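# Fit the camshaft into the engine case in time

## Task

Put the camshaft into the engine case, which is free on the table. Push the camshaft's shaft fully into the open bearing on the case's front face. Its large gear must engage the small crank gear with the timing correct: as the gears rotate, the marked tooth on the small gear has to land in one of the two marked gaps on the large gear. The engine case must remain upright. The result only counts if it stays in place on its own after the robot lets go.

## Robot and tools

Robot: two xArm7 arms, named left_arm and right_arm, each with a parallel two-finger gripper. The names do not refer to sides of any image. Base positions in the scene frame: left_arm at (-0.055, +0.280, 0) m, quat_wxyz (+1.000, 0, 0, +0.020); right_arm at (-0.051, -0.351, 0) m, quat_wxyz (+0.995, 0, 0, +0.096).

Scene frame: one frame shared by both arms. The origin is on the table surface midway between the arms. +z is up, +x reaches out over the table, and left_arm sits on the +y side.

Gripper axes: the fingers point along the gripper's +z and close along its y. The reported end_effector_position is the point between the closed finger pads, about 2 cm short of the tips. The tips advance roughly 10 mm along +z as the fingers close.

Row format: every command row has 14 numbers, each in [-1, 1]. The first 7 are dx, dy, dz, rx, ry, rz, opening for left_arm, and the next 7 are the same for right_arm. Send all 14 even when only one arm moves.

Pose values in a row (dx..rz) are offsets in the gripper's own axes. They are not absolute poses. A value of 1.0 means 0.6 m or 180 degrees. rx, ry, rz together form a single rotation vector.

Opening is absolute, not an offset: +1 is fully open (0.084 m) and -1 is closed.

execute_actions(actions): a list of actions run one after another. Each action is a table of up to 15 rows, and each row lasts one control step of 1/30 s. If a table has fewer rows, its last row repeats until the 15 steps are used. Every row in an action is an offset from the gripper's measured pose when that action began, not from the row before it. For the first action of a call, the reference is the last pose reported in this scene. An empty list just returns the current state and images.

move(target, speed, blocking): target is one 14-number row, read as offsets from the pose in this scene's latest result that shows one. Each gripper follows a straight line toward its target, and the arms finish together. A move lasts 0.5 to 10 s and stops short of its target if it would need longer. speed is the top linear speed in m/s, from 0.002 to 0.5, default 0.25; turning is capped at twice that value in rad/s. The opening is sent when the move starts.

The path does not avoid obstacles or the other arm. A gripper can lag, drift off the line, or overshoot the speed, most of all when the arm is close to straight. A faster move, or a target set deeper past a contact, hits and presses harder.

With blocking=false, the call returns after 0.5 s while the motion continues. After that, rows and moves are refused until a result shows the move has ended; use wait or stop first.

The move result adds a "move:" line giving how the move ended: done, off_target, moving, held or fault. If the line names only one arm, the other arm finished normally. The line also gives the limits that acted: paced means the sent pose was clipped, and held means a check blocked some steps, after which the arm can jump faster than the set speed. The result also reports each gripper's remaining distance to its target.

wait(seconds): 0 to 10 s. The arms keep their last command, and a running move continues. stop(): brakes a running move; it needs room to slow down, and the fingers keep moving. zoom_image(camera, region): a closer look at [x0, y0, x1, y1] pixels, at most 504x504, from cam_head_left, cam_head_right, cam_left_wrist or cam_right_wrist (each 672x504). read_manual(section): returns licence text only. finished_scene(scene): ends the scene for good; call it only once the camshaft sits in place with no help from the robot.

Control details: at each step the commanded pose is clipped to 70 mm and 16 degrees from the measured pose, and position takes priority over orientation. A distant target may therefore need several actions, and afterwards the arm stops at its last clipped pose. The "Hand target" lines show what each arm is currently driving toward. To keep an arm still, send zeros after the first call. Joints are limited to 3.14 rad/s. The elbow never goes fully straight.

Results: each arm's state line gives position (m), quat_wxyz and velocities. Printed positions can be off, more so at long reach. The step readings list positions, and HELD marks steps that were held back. A "pose unreachable" line means the clearance check changed or blocked a command. grip_measured is the current finger opening.

Gripping: to hold a part, command an opening well below grip_measured; a lower value squeezes harder, up to about 24 N per pad. Closing fast can press harder. Sending grip_measured back unchanged still holds parts up to about 6 cm wide.

Things to avoid:
- Dropping the camshaft, knocking the case over, or pushing anything off the table, which fails the task.
- Arm-to-arm collisions.
- Slams and hard pushes.
- Torque faults: if a joint reaches its load limit (waist and shoulder 45.5, upper arm roll, elbow and forearm roll 27.3, wrist pitch and wrist roll 18.2 N m, including the weight of a held part), that arm backs off, pauses for 10 s and drops the rest of the call.
- Overheating: holding a load heats the motors. A MOTOR HOT warning appears at 65 °C, and at 80 °C an OVER-TEMPERATURE FAULT brakes the arm.

Held parts may get brief tugs, and loose objects may get pushed. The robot keeps its last command while you think, so smooth, efficient motion is preferred.

Each tool is called after "Call:" as name(argument=value, ...) on one line, values as JSON.

## Session

Call:
execute_actions(actions=[])

Call:
zoom_image(camera="cam_head_left", region=[150, 170, 550, 400])

Scene clock: 0.00 s.
left_arm: end_effector_position=(-0.0277, +0.1544, +0.1096) grip_measured=+1.00 end_effector_quat_wxyz=(+0.634, -0.223, +0.665, +0.325) end_effector_velocity=(-0.000, +0.000, -0.000) end_effector_angular_velocity=(+0.000, -0.000, -0.001) | right_arm: end_effector_position=(+0.4923, -0.2033, +0.2830) grip_measured=+1.00 end_effector_quat_wxyz=(-0.100, +0.726, -0.629, +0.259) end_effector_velocity=(-0.000, +0.000, +0.000) end_effector_angular_velocity=(-0.001, +0.000, +0.001)
Joint positions: left_arm=[-1.716  0.54  -0.335  0.742  0.387  1.861  0.078  0.084] | right_arm=[-0.021 -0.008  0.198  1.097 -0.544  0.738  2.14   0.084]
Joint velocities: left_arm=[-0.001  0.     0.    -0.    -0.    -0.    -0.     0.   ] | right_arm=[ 0.001 -0.001 -0.    -0.    -0.001  0.002 -0.    -0.   ]
Motor temperatures (°C, as the motors report them): left_arm=[34 34 33 34 34 36 34] | right_arm=[39 37 41 34 32 34 36]
Hand target (left_arm): -0.028, +0.154, +0.110; +0.634, -0.223, +0.665, +0.325
Hand target (right_arm): +0.492, -0.203, +0.283; -0.100, +0.726, -0.629, +0.259

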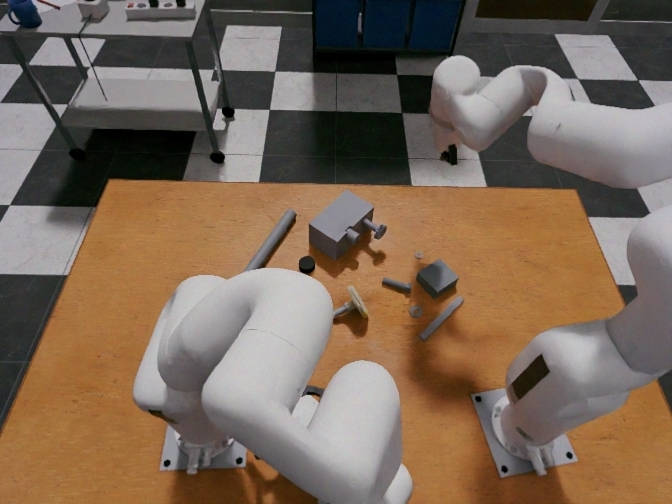

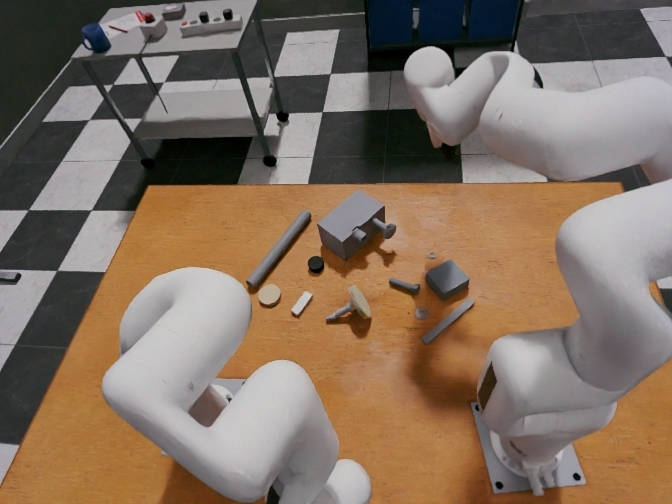

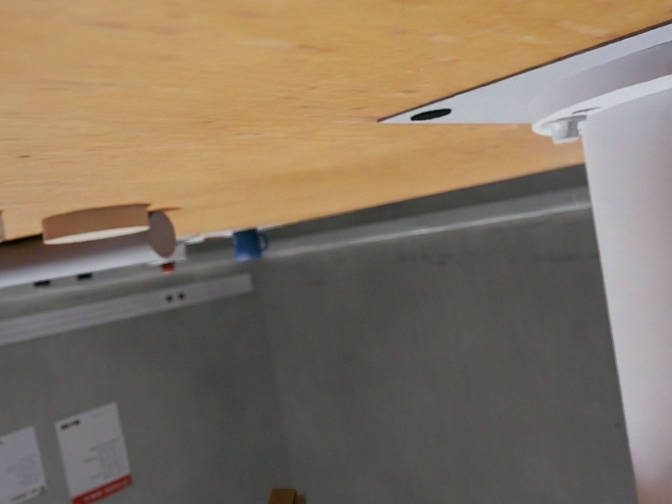

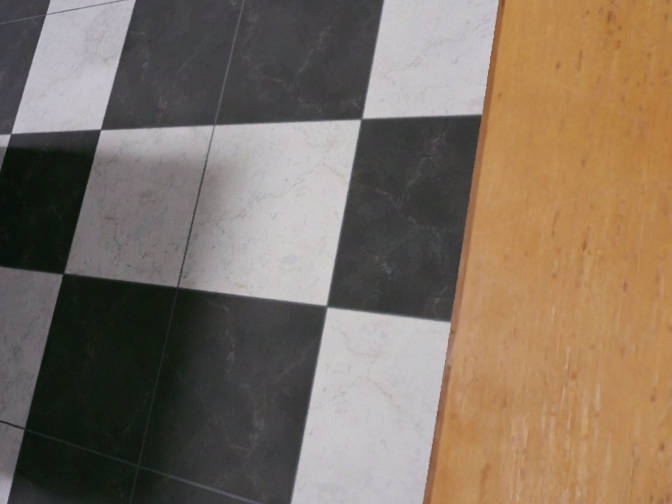

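Region (150, 170, 550, 400) of cam_head_left's 672x504 image, scaled by 1.260, with more detail than that image has; it fills the top 290 rows of this view, and the rest is white.

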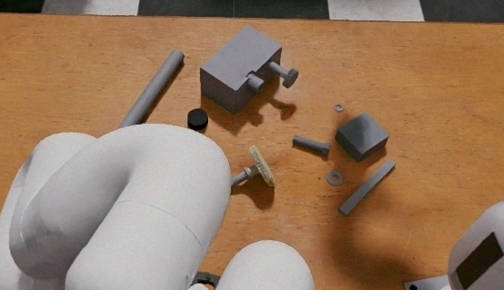

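Call:
execute_actions(actions=[])

Scene clock: 21.53 s.
left_arm: end_effector_position=(-0.0277, +0.1544, +0.1096) grip_measured=+1.00 end_effector_quat_wxyz=(+0.634, -0.223, +0.665, +0.325) end_effector_velocity=(+0.000, +0.000, +0.000) end_effector_angular_velocity=(+0.001, -0.000, -0.001) | right_arm: end_effector_position=(+0.4923, -0.2033, +0.2830) grip_measured=+1.00 end_effector_quat_wxyz=(-0.100, +0.726, -0.629, +0.259) end_effector_velocity=(-0.000, -0.000, -0.000) end_effector_angular_velocity=(-0.001, +0.001, -0.001)
Joint positions: left_arm=[-1.716  0.54  -0.335  0.742  0.387  1.861  0.078  0.084] | right_arm=[-0.021 -0.008  0.198  1.097 -0.544  0.738  2.14   0.084]
Joint velocities: left_arm=[-0.    -0.    -0.    -0.     0.     0.001  0.001  0.   ] | right_arm=[-0.     0.    -0.     0.     0.     0.001  0.    -0.   ]
Motor temperatures (°C, as the motors report them): left_arm=[34 34 33 34 34 36 34] | right_arm=[39 37 41 35 32 34 36]
Hand target (left_arm): -0.028, +0.154, +0.110; +0.634, -0.223, +0.665, +0.325
Hand target (right_arm): +0.492, -0.203, +0.283; -0.100, +0.726, -0.629, +0.259

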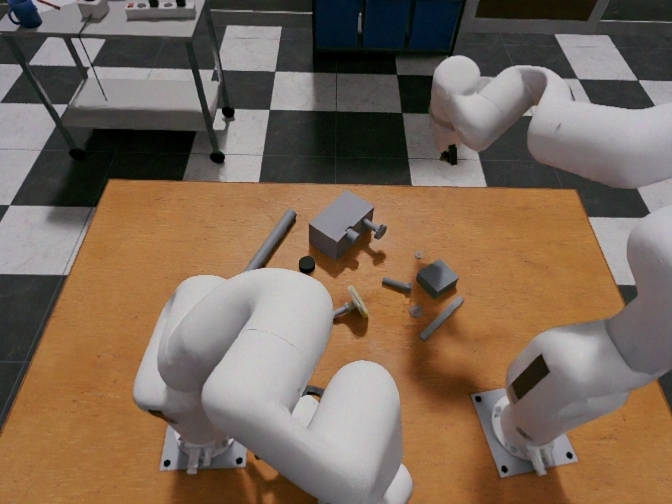

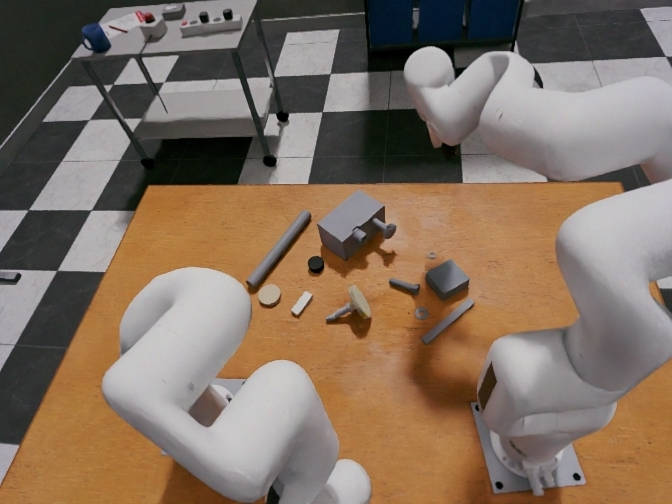

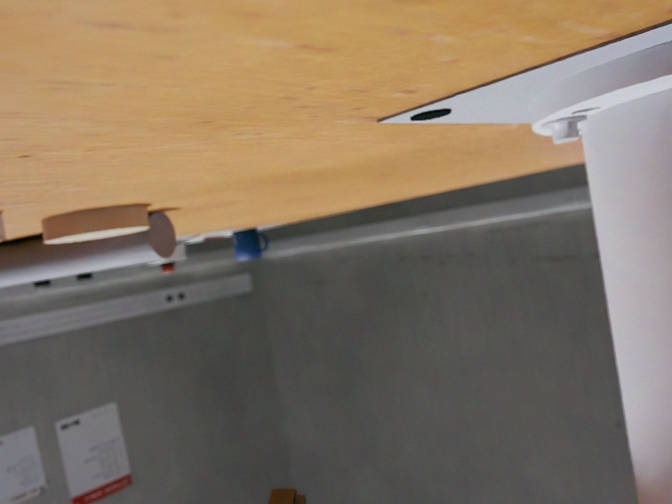

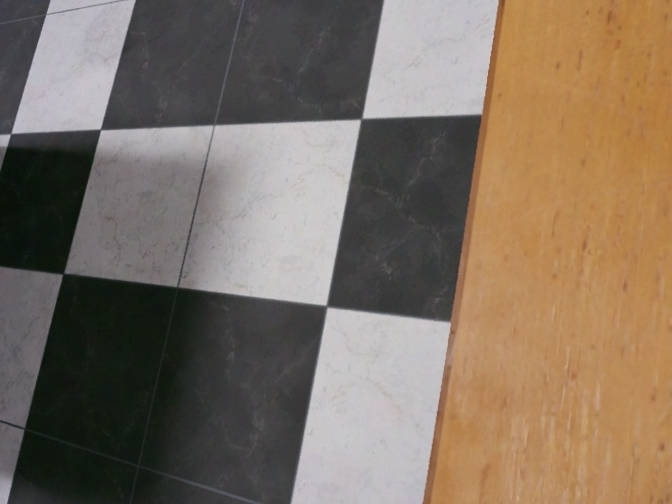

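Call:
move(target=[-0.35,-0.13,0.416,-0.557,0.286,-0.584,1, 0,0,0,-0.07,-0.182,-0.442,1], speed=0.25)

Scene clock: 40.23 s.
left_arm: end_effector_position=(+0.2210, +0.2545, +0.3051) grip_measured=+1.00 end_effector_quat_wxyz=(-0.000, +1.000, -0.001, -0.006) end_effector_velocity=(+0.001, +0.001, +0.001) end_effector_angular_velocity=(-0.011, -0.007, +0.011) | right_arm: end_effector_position=(+0.4926, -0.2038, +0.2828) grip_measured=+1.00 end_effector_quat_wxyz=(-0.001, +1.000, -0.001, +0.001) end_effector_velocity=(+0.000, -0.000, +0.001) end_effector_angular_velocity=(-0.002, +0.003, +0.007)
Joint positions: left_arm=[-0.87  -0.817  0.492  0.766  0.347  1.534 -0.494  0.084] | right_arm=[-0.101  0.299  0.209  1.648 -0.061  1.353  0.306  0.084]
Joint velocities: left_arm=[ 0.004 -0.005  0.004  0.001 -0.002 -0.007 -0.004 -0.   ] | right_arm=[-0.     0.005  0.001  0.009 -0.002  0.008 -0.007 -0.   ]
Motor temperatures (°C, as the motors report them): left_arm=[34 34 33 34 34 36 34] | right_arm=[39 38 41 36 32 34 36]
Hand target (left_arm): +0.221, +0.255, +0.305; +0.000, +1.000, -0.000, -0.006
Hand target (right_arm): +0.493, -0.204, +0.283; -0.001, +1.000, -0.000, +0.001
Off the commanded pose (left_arm): 0.005 m, 1 deg.
Off the commanded pose (right_arm): 0.001 m, 0 deg.
move: off_target (left_arm)

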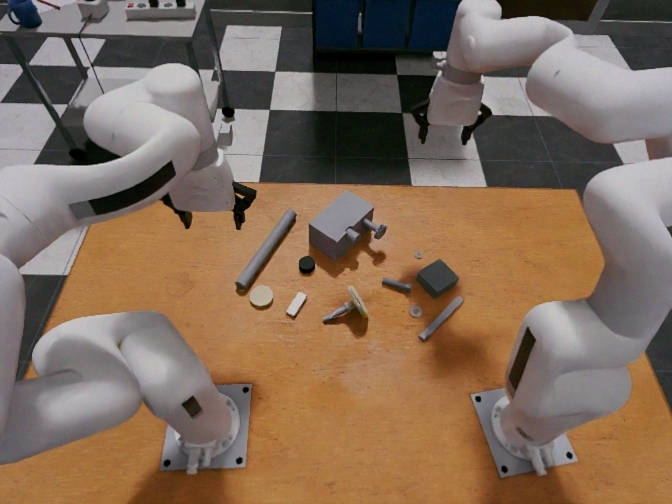

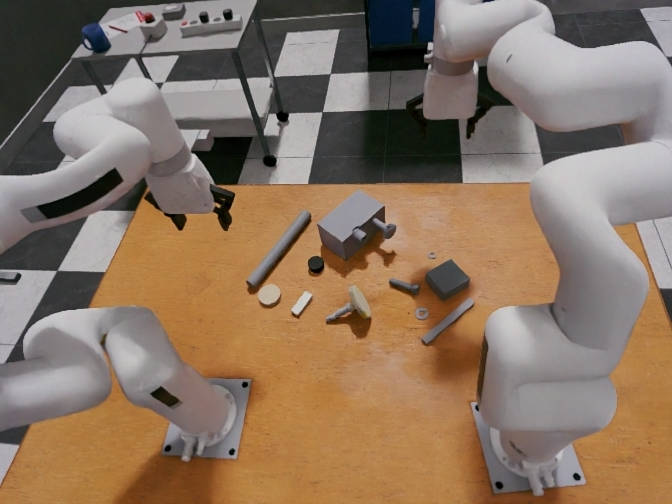

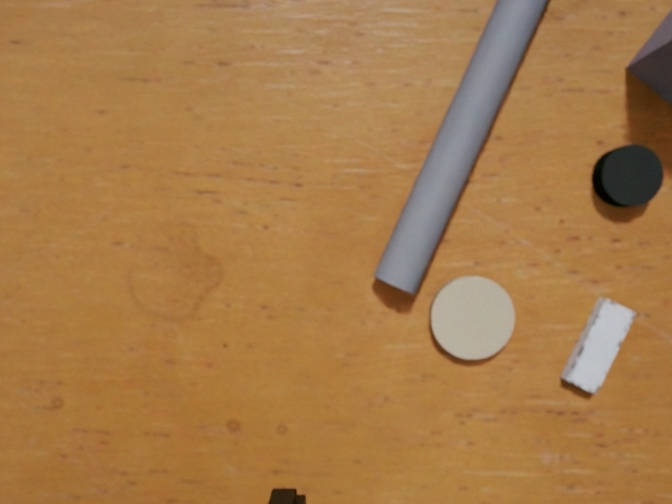

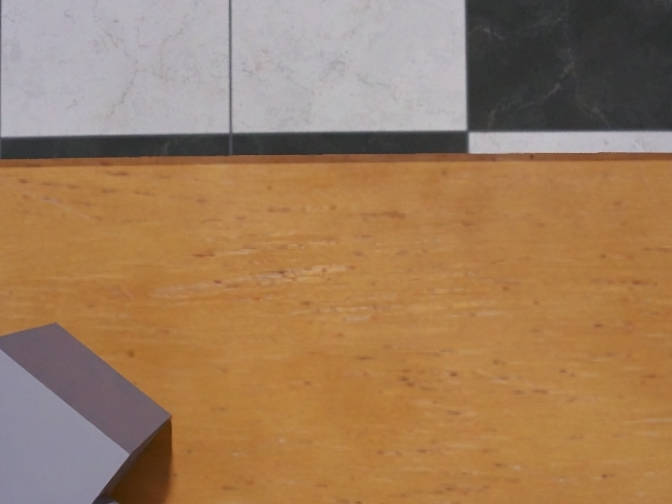

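Right camera to (0.34,0.0): pinch (0.273,-0.033,0.33).

Call:
move(target=[0,-0.1,0,0,0,0,1, -0.366,-0.285,-0.08,0,0,0,1])

Scene clock: 50.20 s.
left_arm: end_effector_position=(+0.2212, +0.3142, +0.3050) grip_measured=+1.00 end_effector_quat_wxyz=(-0.000, +1.000, -0.001, -0.007) end_effector_velocity=(+0.000, +0.001, -0.000) end_effector_angular_velocity=(+0.001, -0.000, -0.001) | right_arm: end_effector_position=(+0.2742, -0.0321, +0.3313) grip_measured=+1.00 end_effector_quat_wxyz=(-0.001, +1.000, -0.001, +0.001) end_effector_velocity=(-0.002, +0.002, +0.001) end_effector_angular_velocity=(+0.001, -0.003, +0.002)
Joint positions: left_arm=[-0.812 -0.879  0.578  0.777  0.43   1.581 -0.377  0.084] | right_arm=[ 0.128 -0.092  0.431  1.319  0.04   1.4    0.746  0.084]
Joint velocities: left_arm=[-0.001 -0.001  0.001  0.     0.002  0.001  0.001  0.   ] | right_arm=[ 0.003 -0.002  0.003  0.002  0.     0.     0.004 -0.   ]
Motor temperatures (°C, as the motors report them): left_arm=[34 34 33 35 34 36 34] | right_arm=[39 38 41 36 32 34 36]
Hand target (left_arm): +0.221, +0.314, +0.305; -0.000, +1.000, -0.001, -0.007
Hand target (right_arm): +0.274, -0.032, +0.331; -0.001, +1.000, -0.001, +0.001
Off the commanded pose (left_arm): 0.000 m, 0 deg.
Off the commanded pose (right_arm): 0.001 m, 0 deg.
move: done

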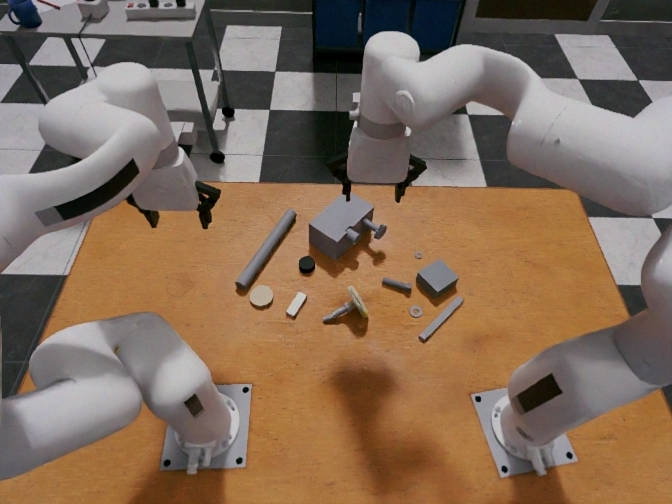

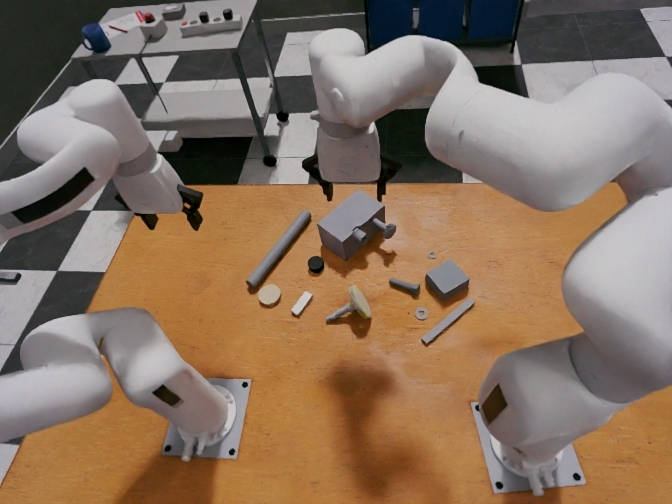

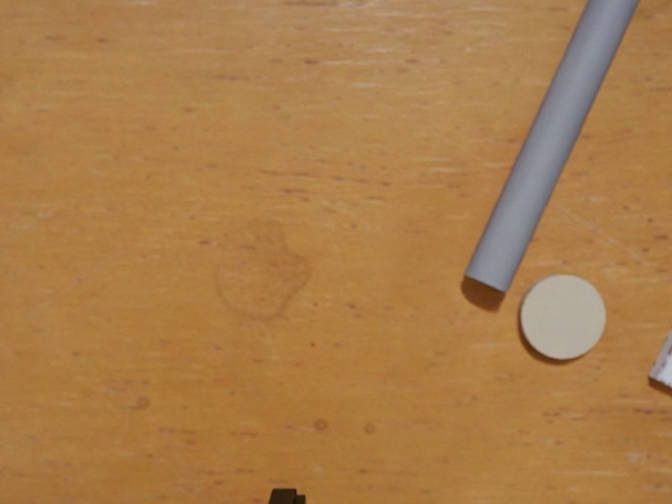

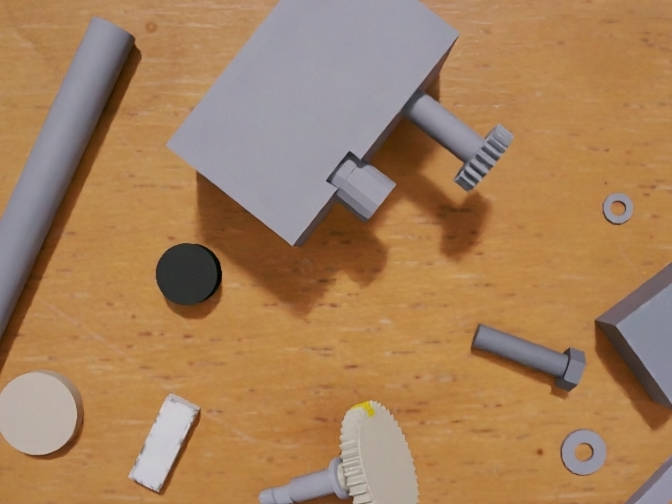

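Call:
zoom_image(camera="cam_head_right", region=[320,200,440,330])

Call:
zoom_image(camera="cam_right_wrist", region=[400,90,560,210])

Region (320, 200, 440, 330) of cam_head_right's 672x504 image, scaled by 3.877, with more detail than that image has; it fills the left 465 columns of this view, and the rest is white.

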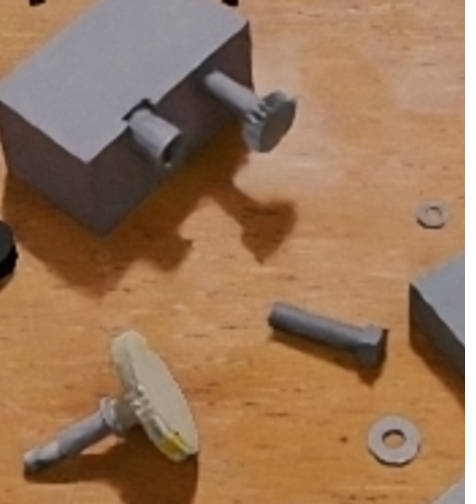

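Region (400, 90, 560, 210) of cam_right_wrist's 672x504 image, scaled by 3.150, with more detail than that image has; it fills the top 378 rows of this view, and the rest is white.

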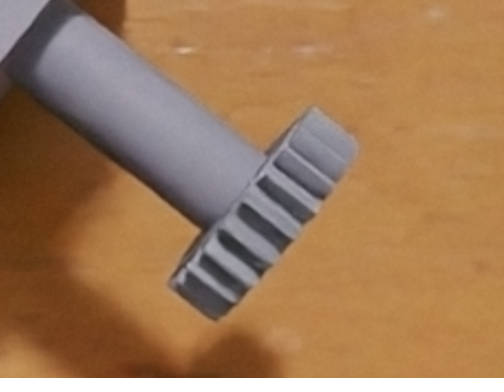

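Call:
move(target=[0,0,0,0,0,0,1, 0.093,0.29,0.37,0,0,-0.283,-1])

Call:
move(target=[0,0,0,0,0,0,1, 0,0,0,0,0.3,0,-1])

Scene clock: 84.43 s.
left_arm: end_effector_position=(+0.2212, +0.3142, +0.3050) grip_measured=+1.00 end_effector_quat_wxyz=(-0.000, +1.000, -0.001, -0.007) end_effector_velocity=(+0.000, +0.000, -0.000) end_effector_angular_velocity=(+0.000, +0.000, +0.001) | right_arm: end_effector_position=(+0.3285, -0.2054, +0.1092) grip_measured=-1.00 end_effector_quat_wxyz=(-0.001, +0.903, +0.429, +0.001) end_effector_velocity=(+0.001, -0.001, -0.002) end_effector_angular_velocity=(+0.007, -0.001, +0.007)
Joint positions: left_arm=[-0.812 -0.879  0.578  0.777  0.43   1.581 -0.377  0.084] | right_arm=[-0.    -0.037  0.174  0.702  0.011  0.736 -0.53   0.   ]
Joint velocities: left_arm=[ 0.     0.     0.001  0.     0.    -0.    -0.     0.   ] | right_arm=[-0.003  0.006 -0.004 -0.003  0.008 -0.011 -0.02   0.   ]
Motor temperatures (°C, as the motors report them): left_arm=[34 34 34 35 34 36 34] | right_arm=[39 38 41 36 32 34 36]
Hand target (left_arm): +0.221, +0.314, +0.305; -0.000, +1.000, -0.001, -0.007
Hand target (right_arm): +0.329, -0.206, +0.109; -0.001, +0.903, +0.430, +0.001
Off the commanded pose (left_arm): 0.000 m, 0 deg.
Off the commanded pose (right_arm): 0.002 m, 0 deg.
move: done

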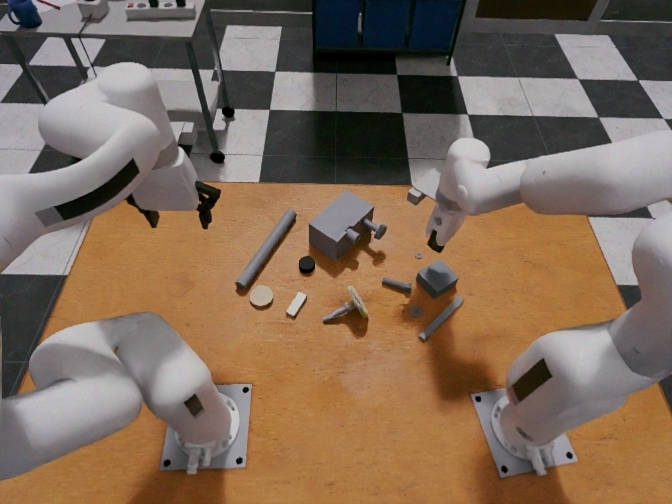

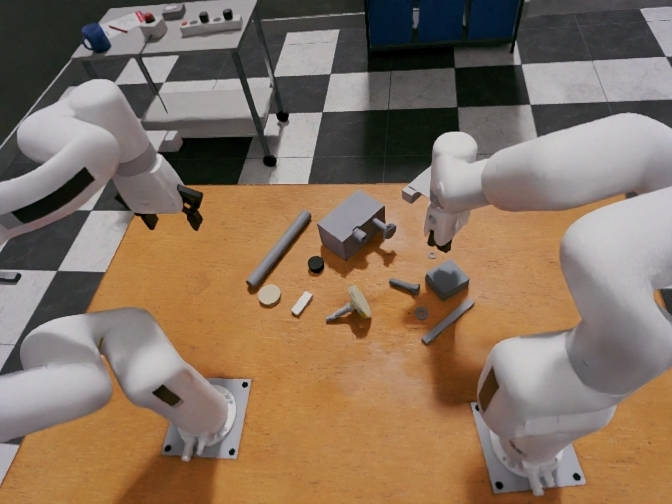

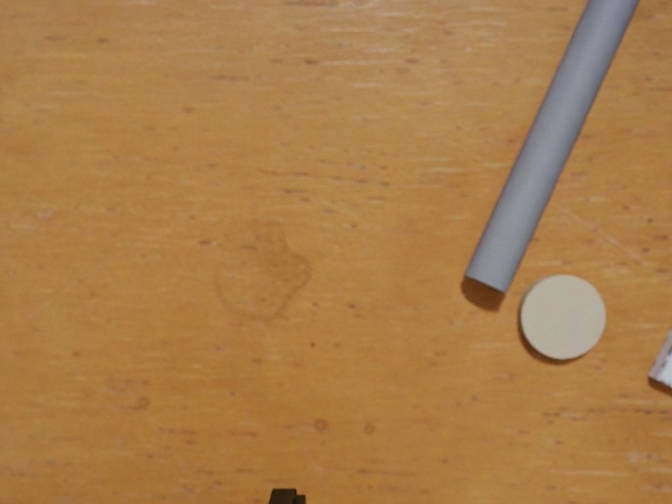

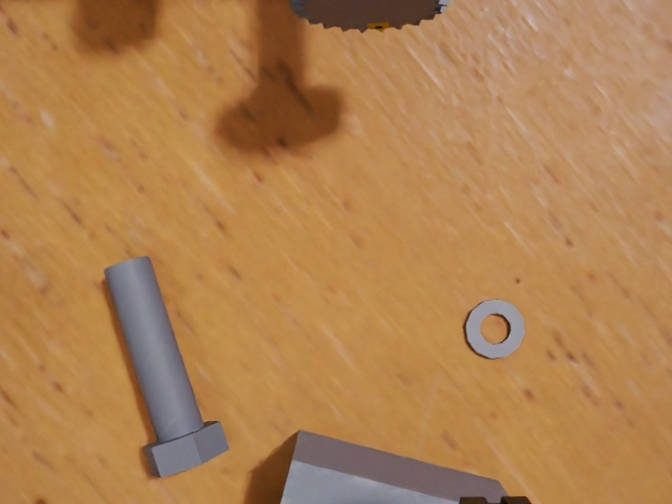

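Scene clock: 87.40 s.
left_arm: end_effector_position=(+0.2212, +0.3142, +0.3050) grip_measured=+1.00 end_effector_quat_wxyz=(-0.000, +1.000, -0.001, -0.007) end_effector_velocity=(-0.000, +0.001, +0.000) end_effector_angular_velocity=(-0.000, -0.000, +0.002) | right_arm: end_effector_position=(+0.3279, -0.2060, +0.1088) grip_measured=-1.00 end_effector_quat_wxyz=(-0.193, +0.805, +0.383, +0.409) end_effector_velocity=(-0.001, -0.000, -0.002) end_effector_angular_velocity=(+0.004, -0.010, -0.004)
Joint positions: left_arm=[-0.812 -0.879  0.578  0.777  0.43   1.581 -0.377  0.084] | right_arm=[ 0.307 -0.168 -0.317  0.372  1.995  0.564 -2.567  0.   ]
Joint velocities: left_arm=[ 0.001 -0.001  0.001 -0.     0.001  0.    -0.    -0.   ] | right_arm=[-0.003  0.004 -0.002 -0.007  0.028  0.012 -0.033  0.   ]
Motor temperatures (°C, as the motors report them): left_arm=[34 34 34 35 34 36 34] | right_arm=[39 38 41 36 32 34 36]
Hand target (left_arm): +0.221, +0.314, +0.305; -0.000, +1.000, -0.001, -0.007
Hand target (right_arm): +0.328, -0.206, +0.109; -0.193, +0.805, +0.383, +0.410
Off the commanded pose (left_arm): 0.000 m, 0 deg.
Off the commanded pose (right_arm): 0.001 m, 0 deg.
move: done; limits=paced

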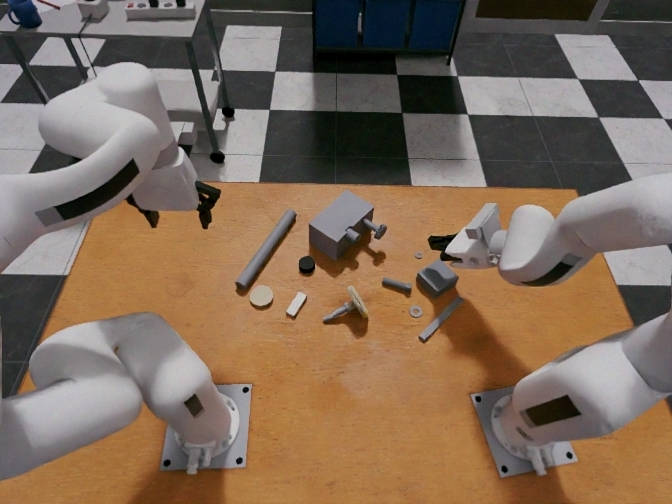

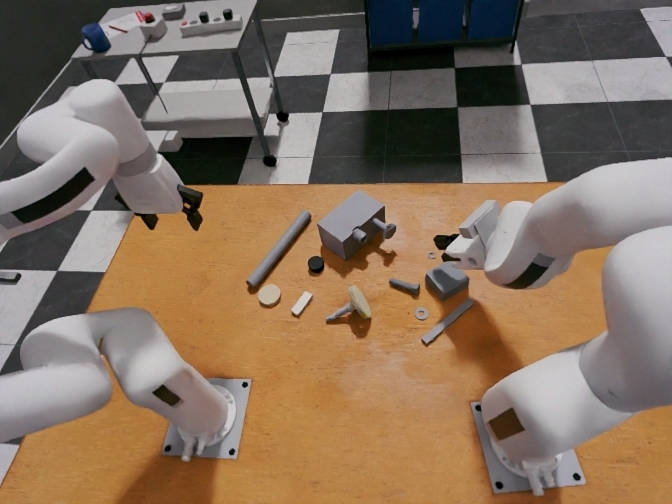

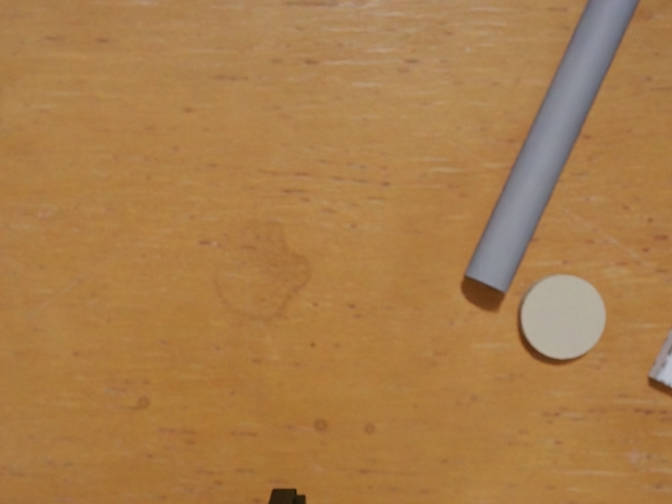

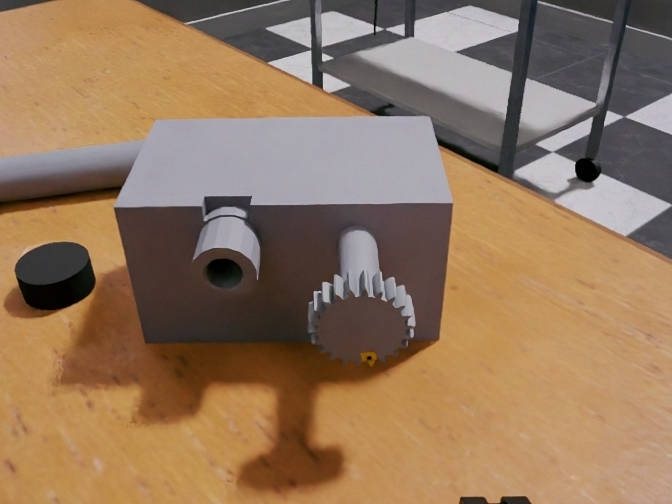

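Call:
move(target=[0.011,0.54,0.25,0,0,-0.111,0.2, 0,0,-0.08,0,0,0,-1])

Call:
move(target=[-0.11,0.054,0,-0.089,0,0,0.2, 0,0,0,0,0,0,-1])

Scene clock: 107.70 s.
left_arm: end_effector_position=(+0.2257, -0.0081, +0.1558) grip_measured=+0.19 end_effector_quat_wxyz=(-0.002, +0.985, +0.173, -0.005) end_effector_velocity=(+0.001, -0.002, -0.001) end_effector_angular_velocity=(+0.003, +0.002, +0.000) | right_arm: end_effector_position=(+0.3035, -0.2360, +0.1370) grip_measured=-1.00 end_effector_quat_wxyz=(-0.193, +0.805, +0.383, +0.409) end_effector_velocity=(-0.000, -0.000, -0.000) end_effector_angular_velocity=(-0.001, +0.001, +0.000)
Joint positions: left_arm=[-1.168 -0.137  0.326  0.757  0.049  0.897 -1.185  0.052] | right_arm=[ 0.254 -0.408 -0.351  0.255  1.725  0.497 -2.371  0.   ]
Joint velocities: left_arm=[-0.     0.012 -0.     0.008 -0.004 -0.     0.002  0.   ] | right_arm=[-0.    -0.001 -0.    -0.001 -0.002 -0.001  0.002  0.   ]
Motor temperatures (°C, as the motors report them): left_arm=[34 34 34 35 34 36 34] | right_arm=[39 37 41 36 32 34 36]
Hand target (left_arm): +0.226, -0.008, +0.156; -0.003, +0.985, +0.173, -0.005
Hand target (right_arm): +0.303, -0.236, +0.137; -0.193, +0.805, +0.383, +0.409
Off the commanded pose (left_arm): 0.002 m, 0 deg.
Off the commanded pose (right_arm): 0.000 m, 0 deg.
move: done

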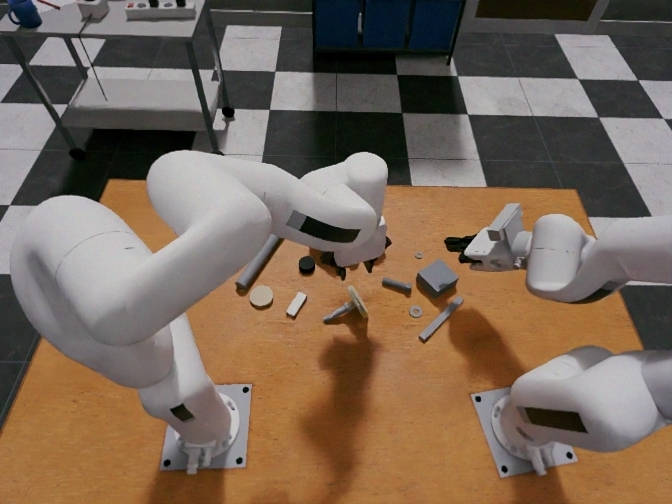

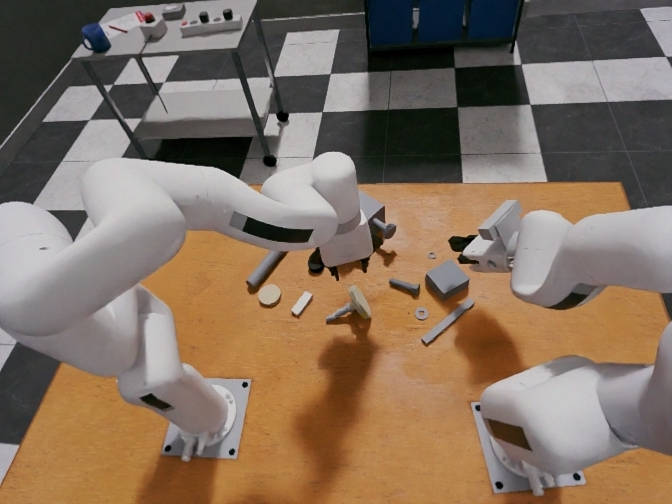

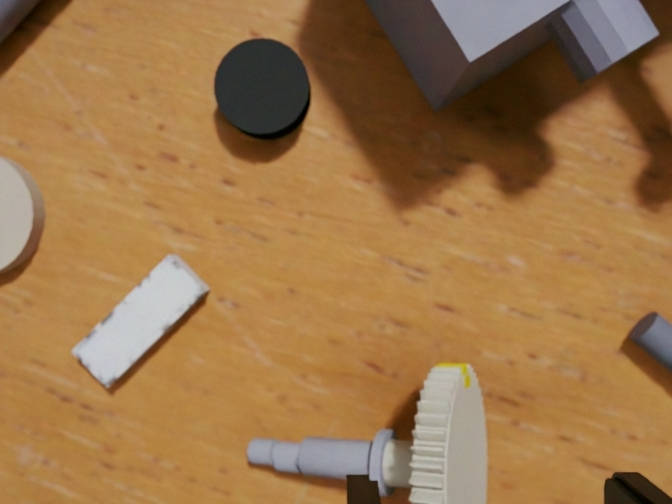

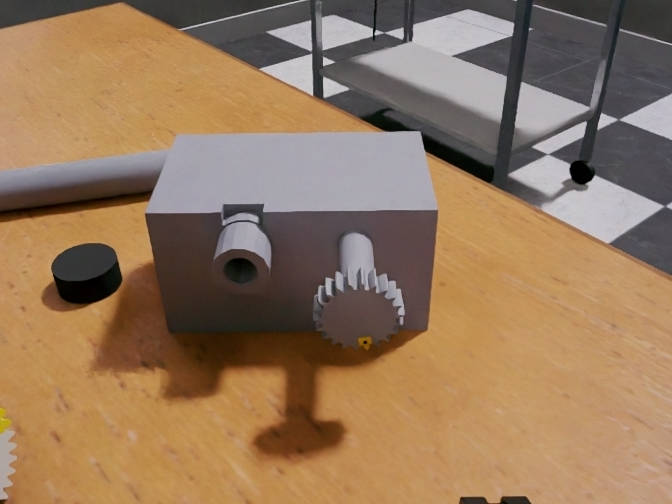

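Scene clock: 108.87 s.
left_arm: end_effector_position=(+0.1750, -0.0607, +0.1561) grip_measured=+0.19 end_effector_quat_wxyz=(+0.134, +0.976, +0.172, +0.019) end_effector_velocity=(-0.002, -0.003, -0.001) end_effector_angular_velocity=(-0.010, -0.008, -0.000) | right_arm: end_effector_position=(+0.3035, -0.2360, +0.1370) grip_measured=-1.00 end_effector_quat_wxyz=(-0.193, +0.805, +0.383, +0.409) end_effector_velocity=(+0.000, -0.000, +0.000) end_effector_angular_velocity=(-0.000, -0.000, -0.000)
Joint positions: left_arm=[-1.238 -0.272  0.252  0.532 -0.028  0.536 -1.273  0.052] | right_arm=[ 0.254 -0.408 -0.351  0.255  1.725  0.497 -2.371  0.   ]
Joint velocities: left_arm=[-0.002  0.001 -0.005 -0.01  -0.001 -0.024 -0.005  0.   ] | right_arm=[-0.    -0.001 -0.    -0.    -0.    -0.    -0.     0.   ]
Motor temperatures (°C, as the motors report them): left_arm=[34 34 34 35 34 36 34] | right_arm=[39 37 41 36 32 34 36]
Hand target (left_arm): +0.175, -0.061, +0.156; +0.135, +0.976, +0.172, +0.020
Hand target (right_arm): +0.303, -0.236, +0.137; -0.193, +0.805, +0.383, +0.409
Off the commanded pose (left_arm): 0.000 m, 0 deg.
Off the commanded pose (right_arm): 0.000 m, 0 deg.
move: done

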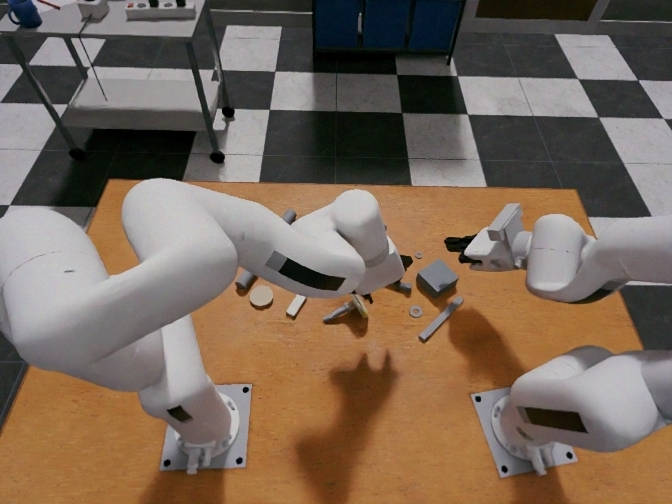

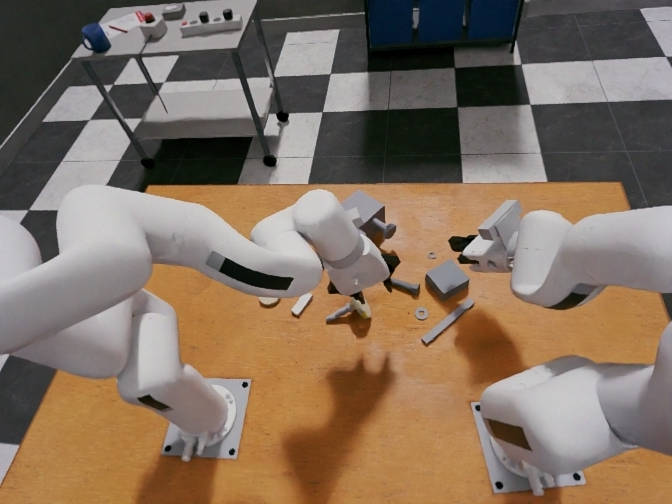

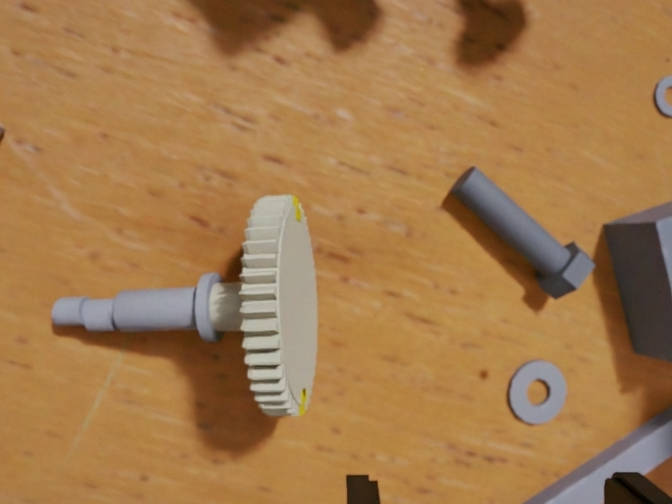

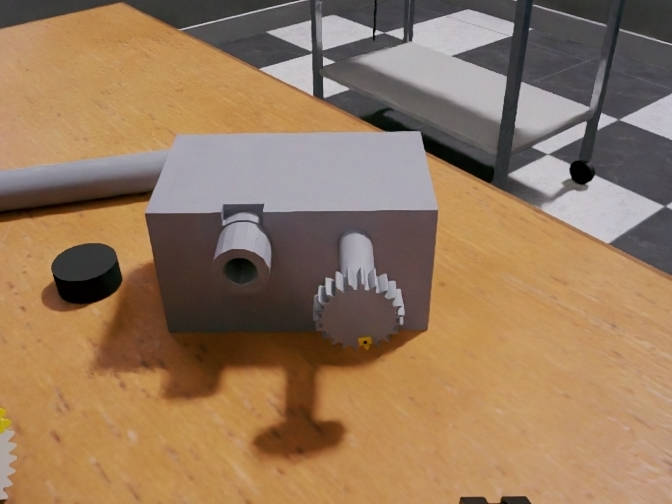

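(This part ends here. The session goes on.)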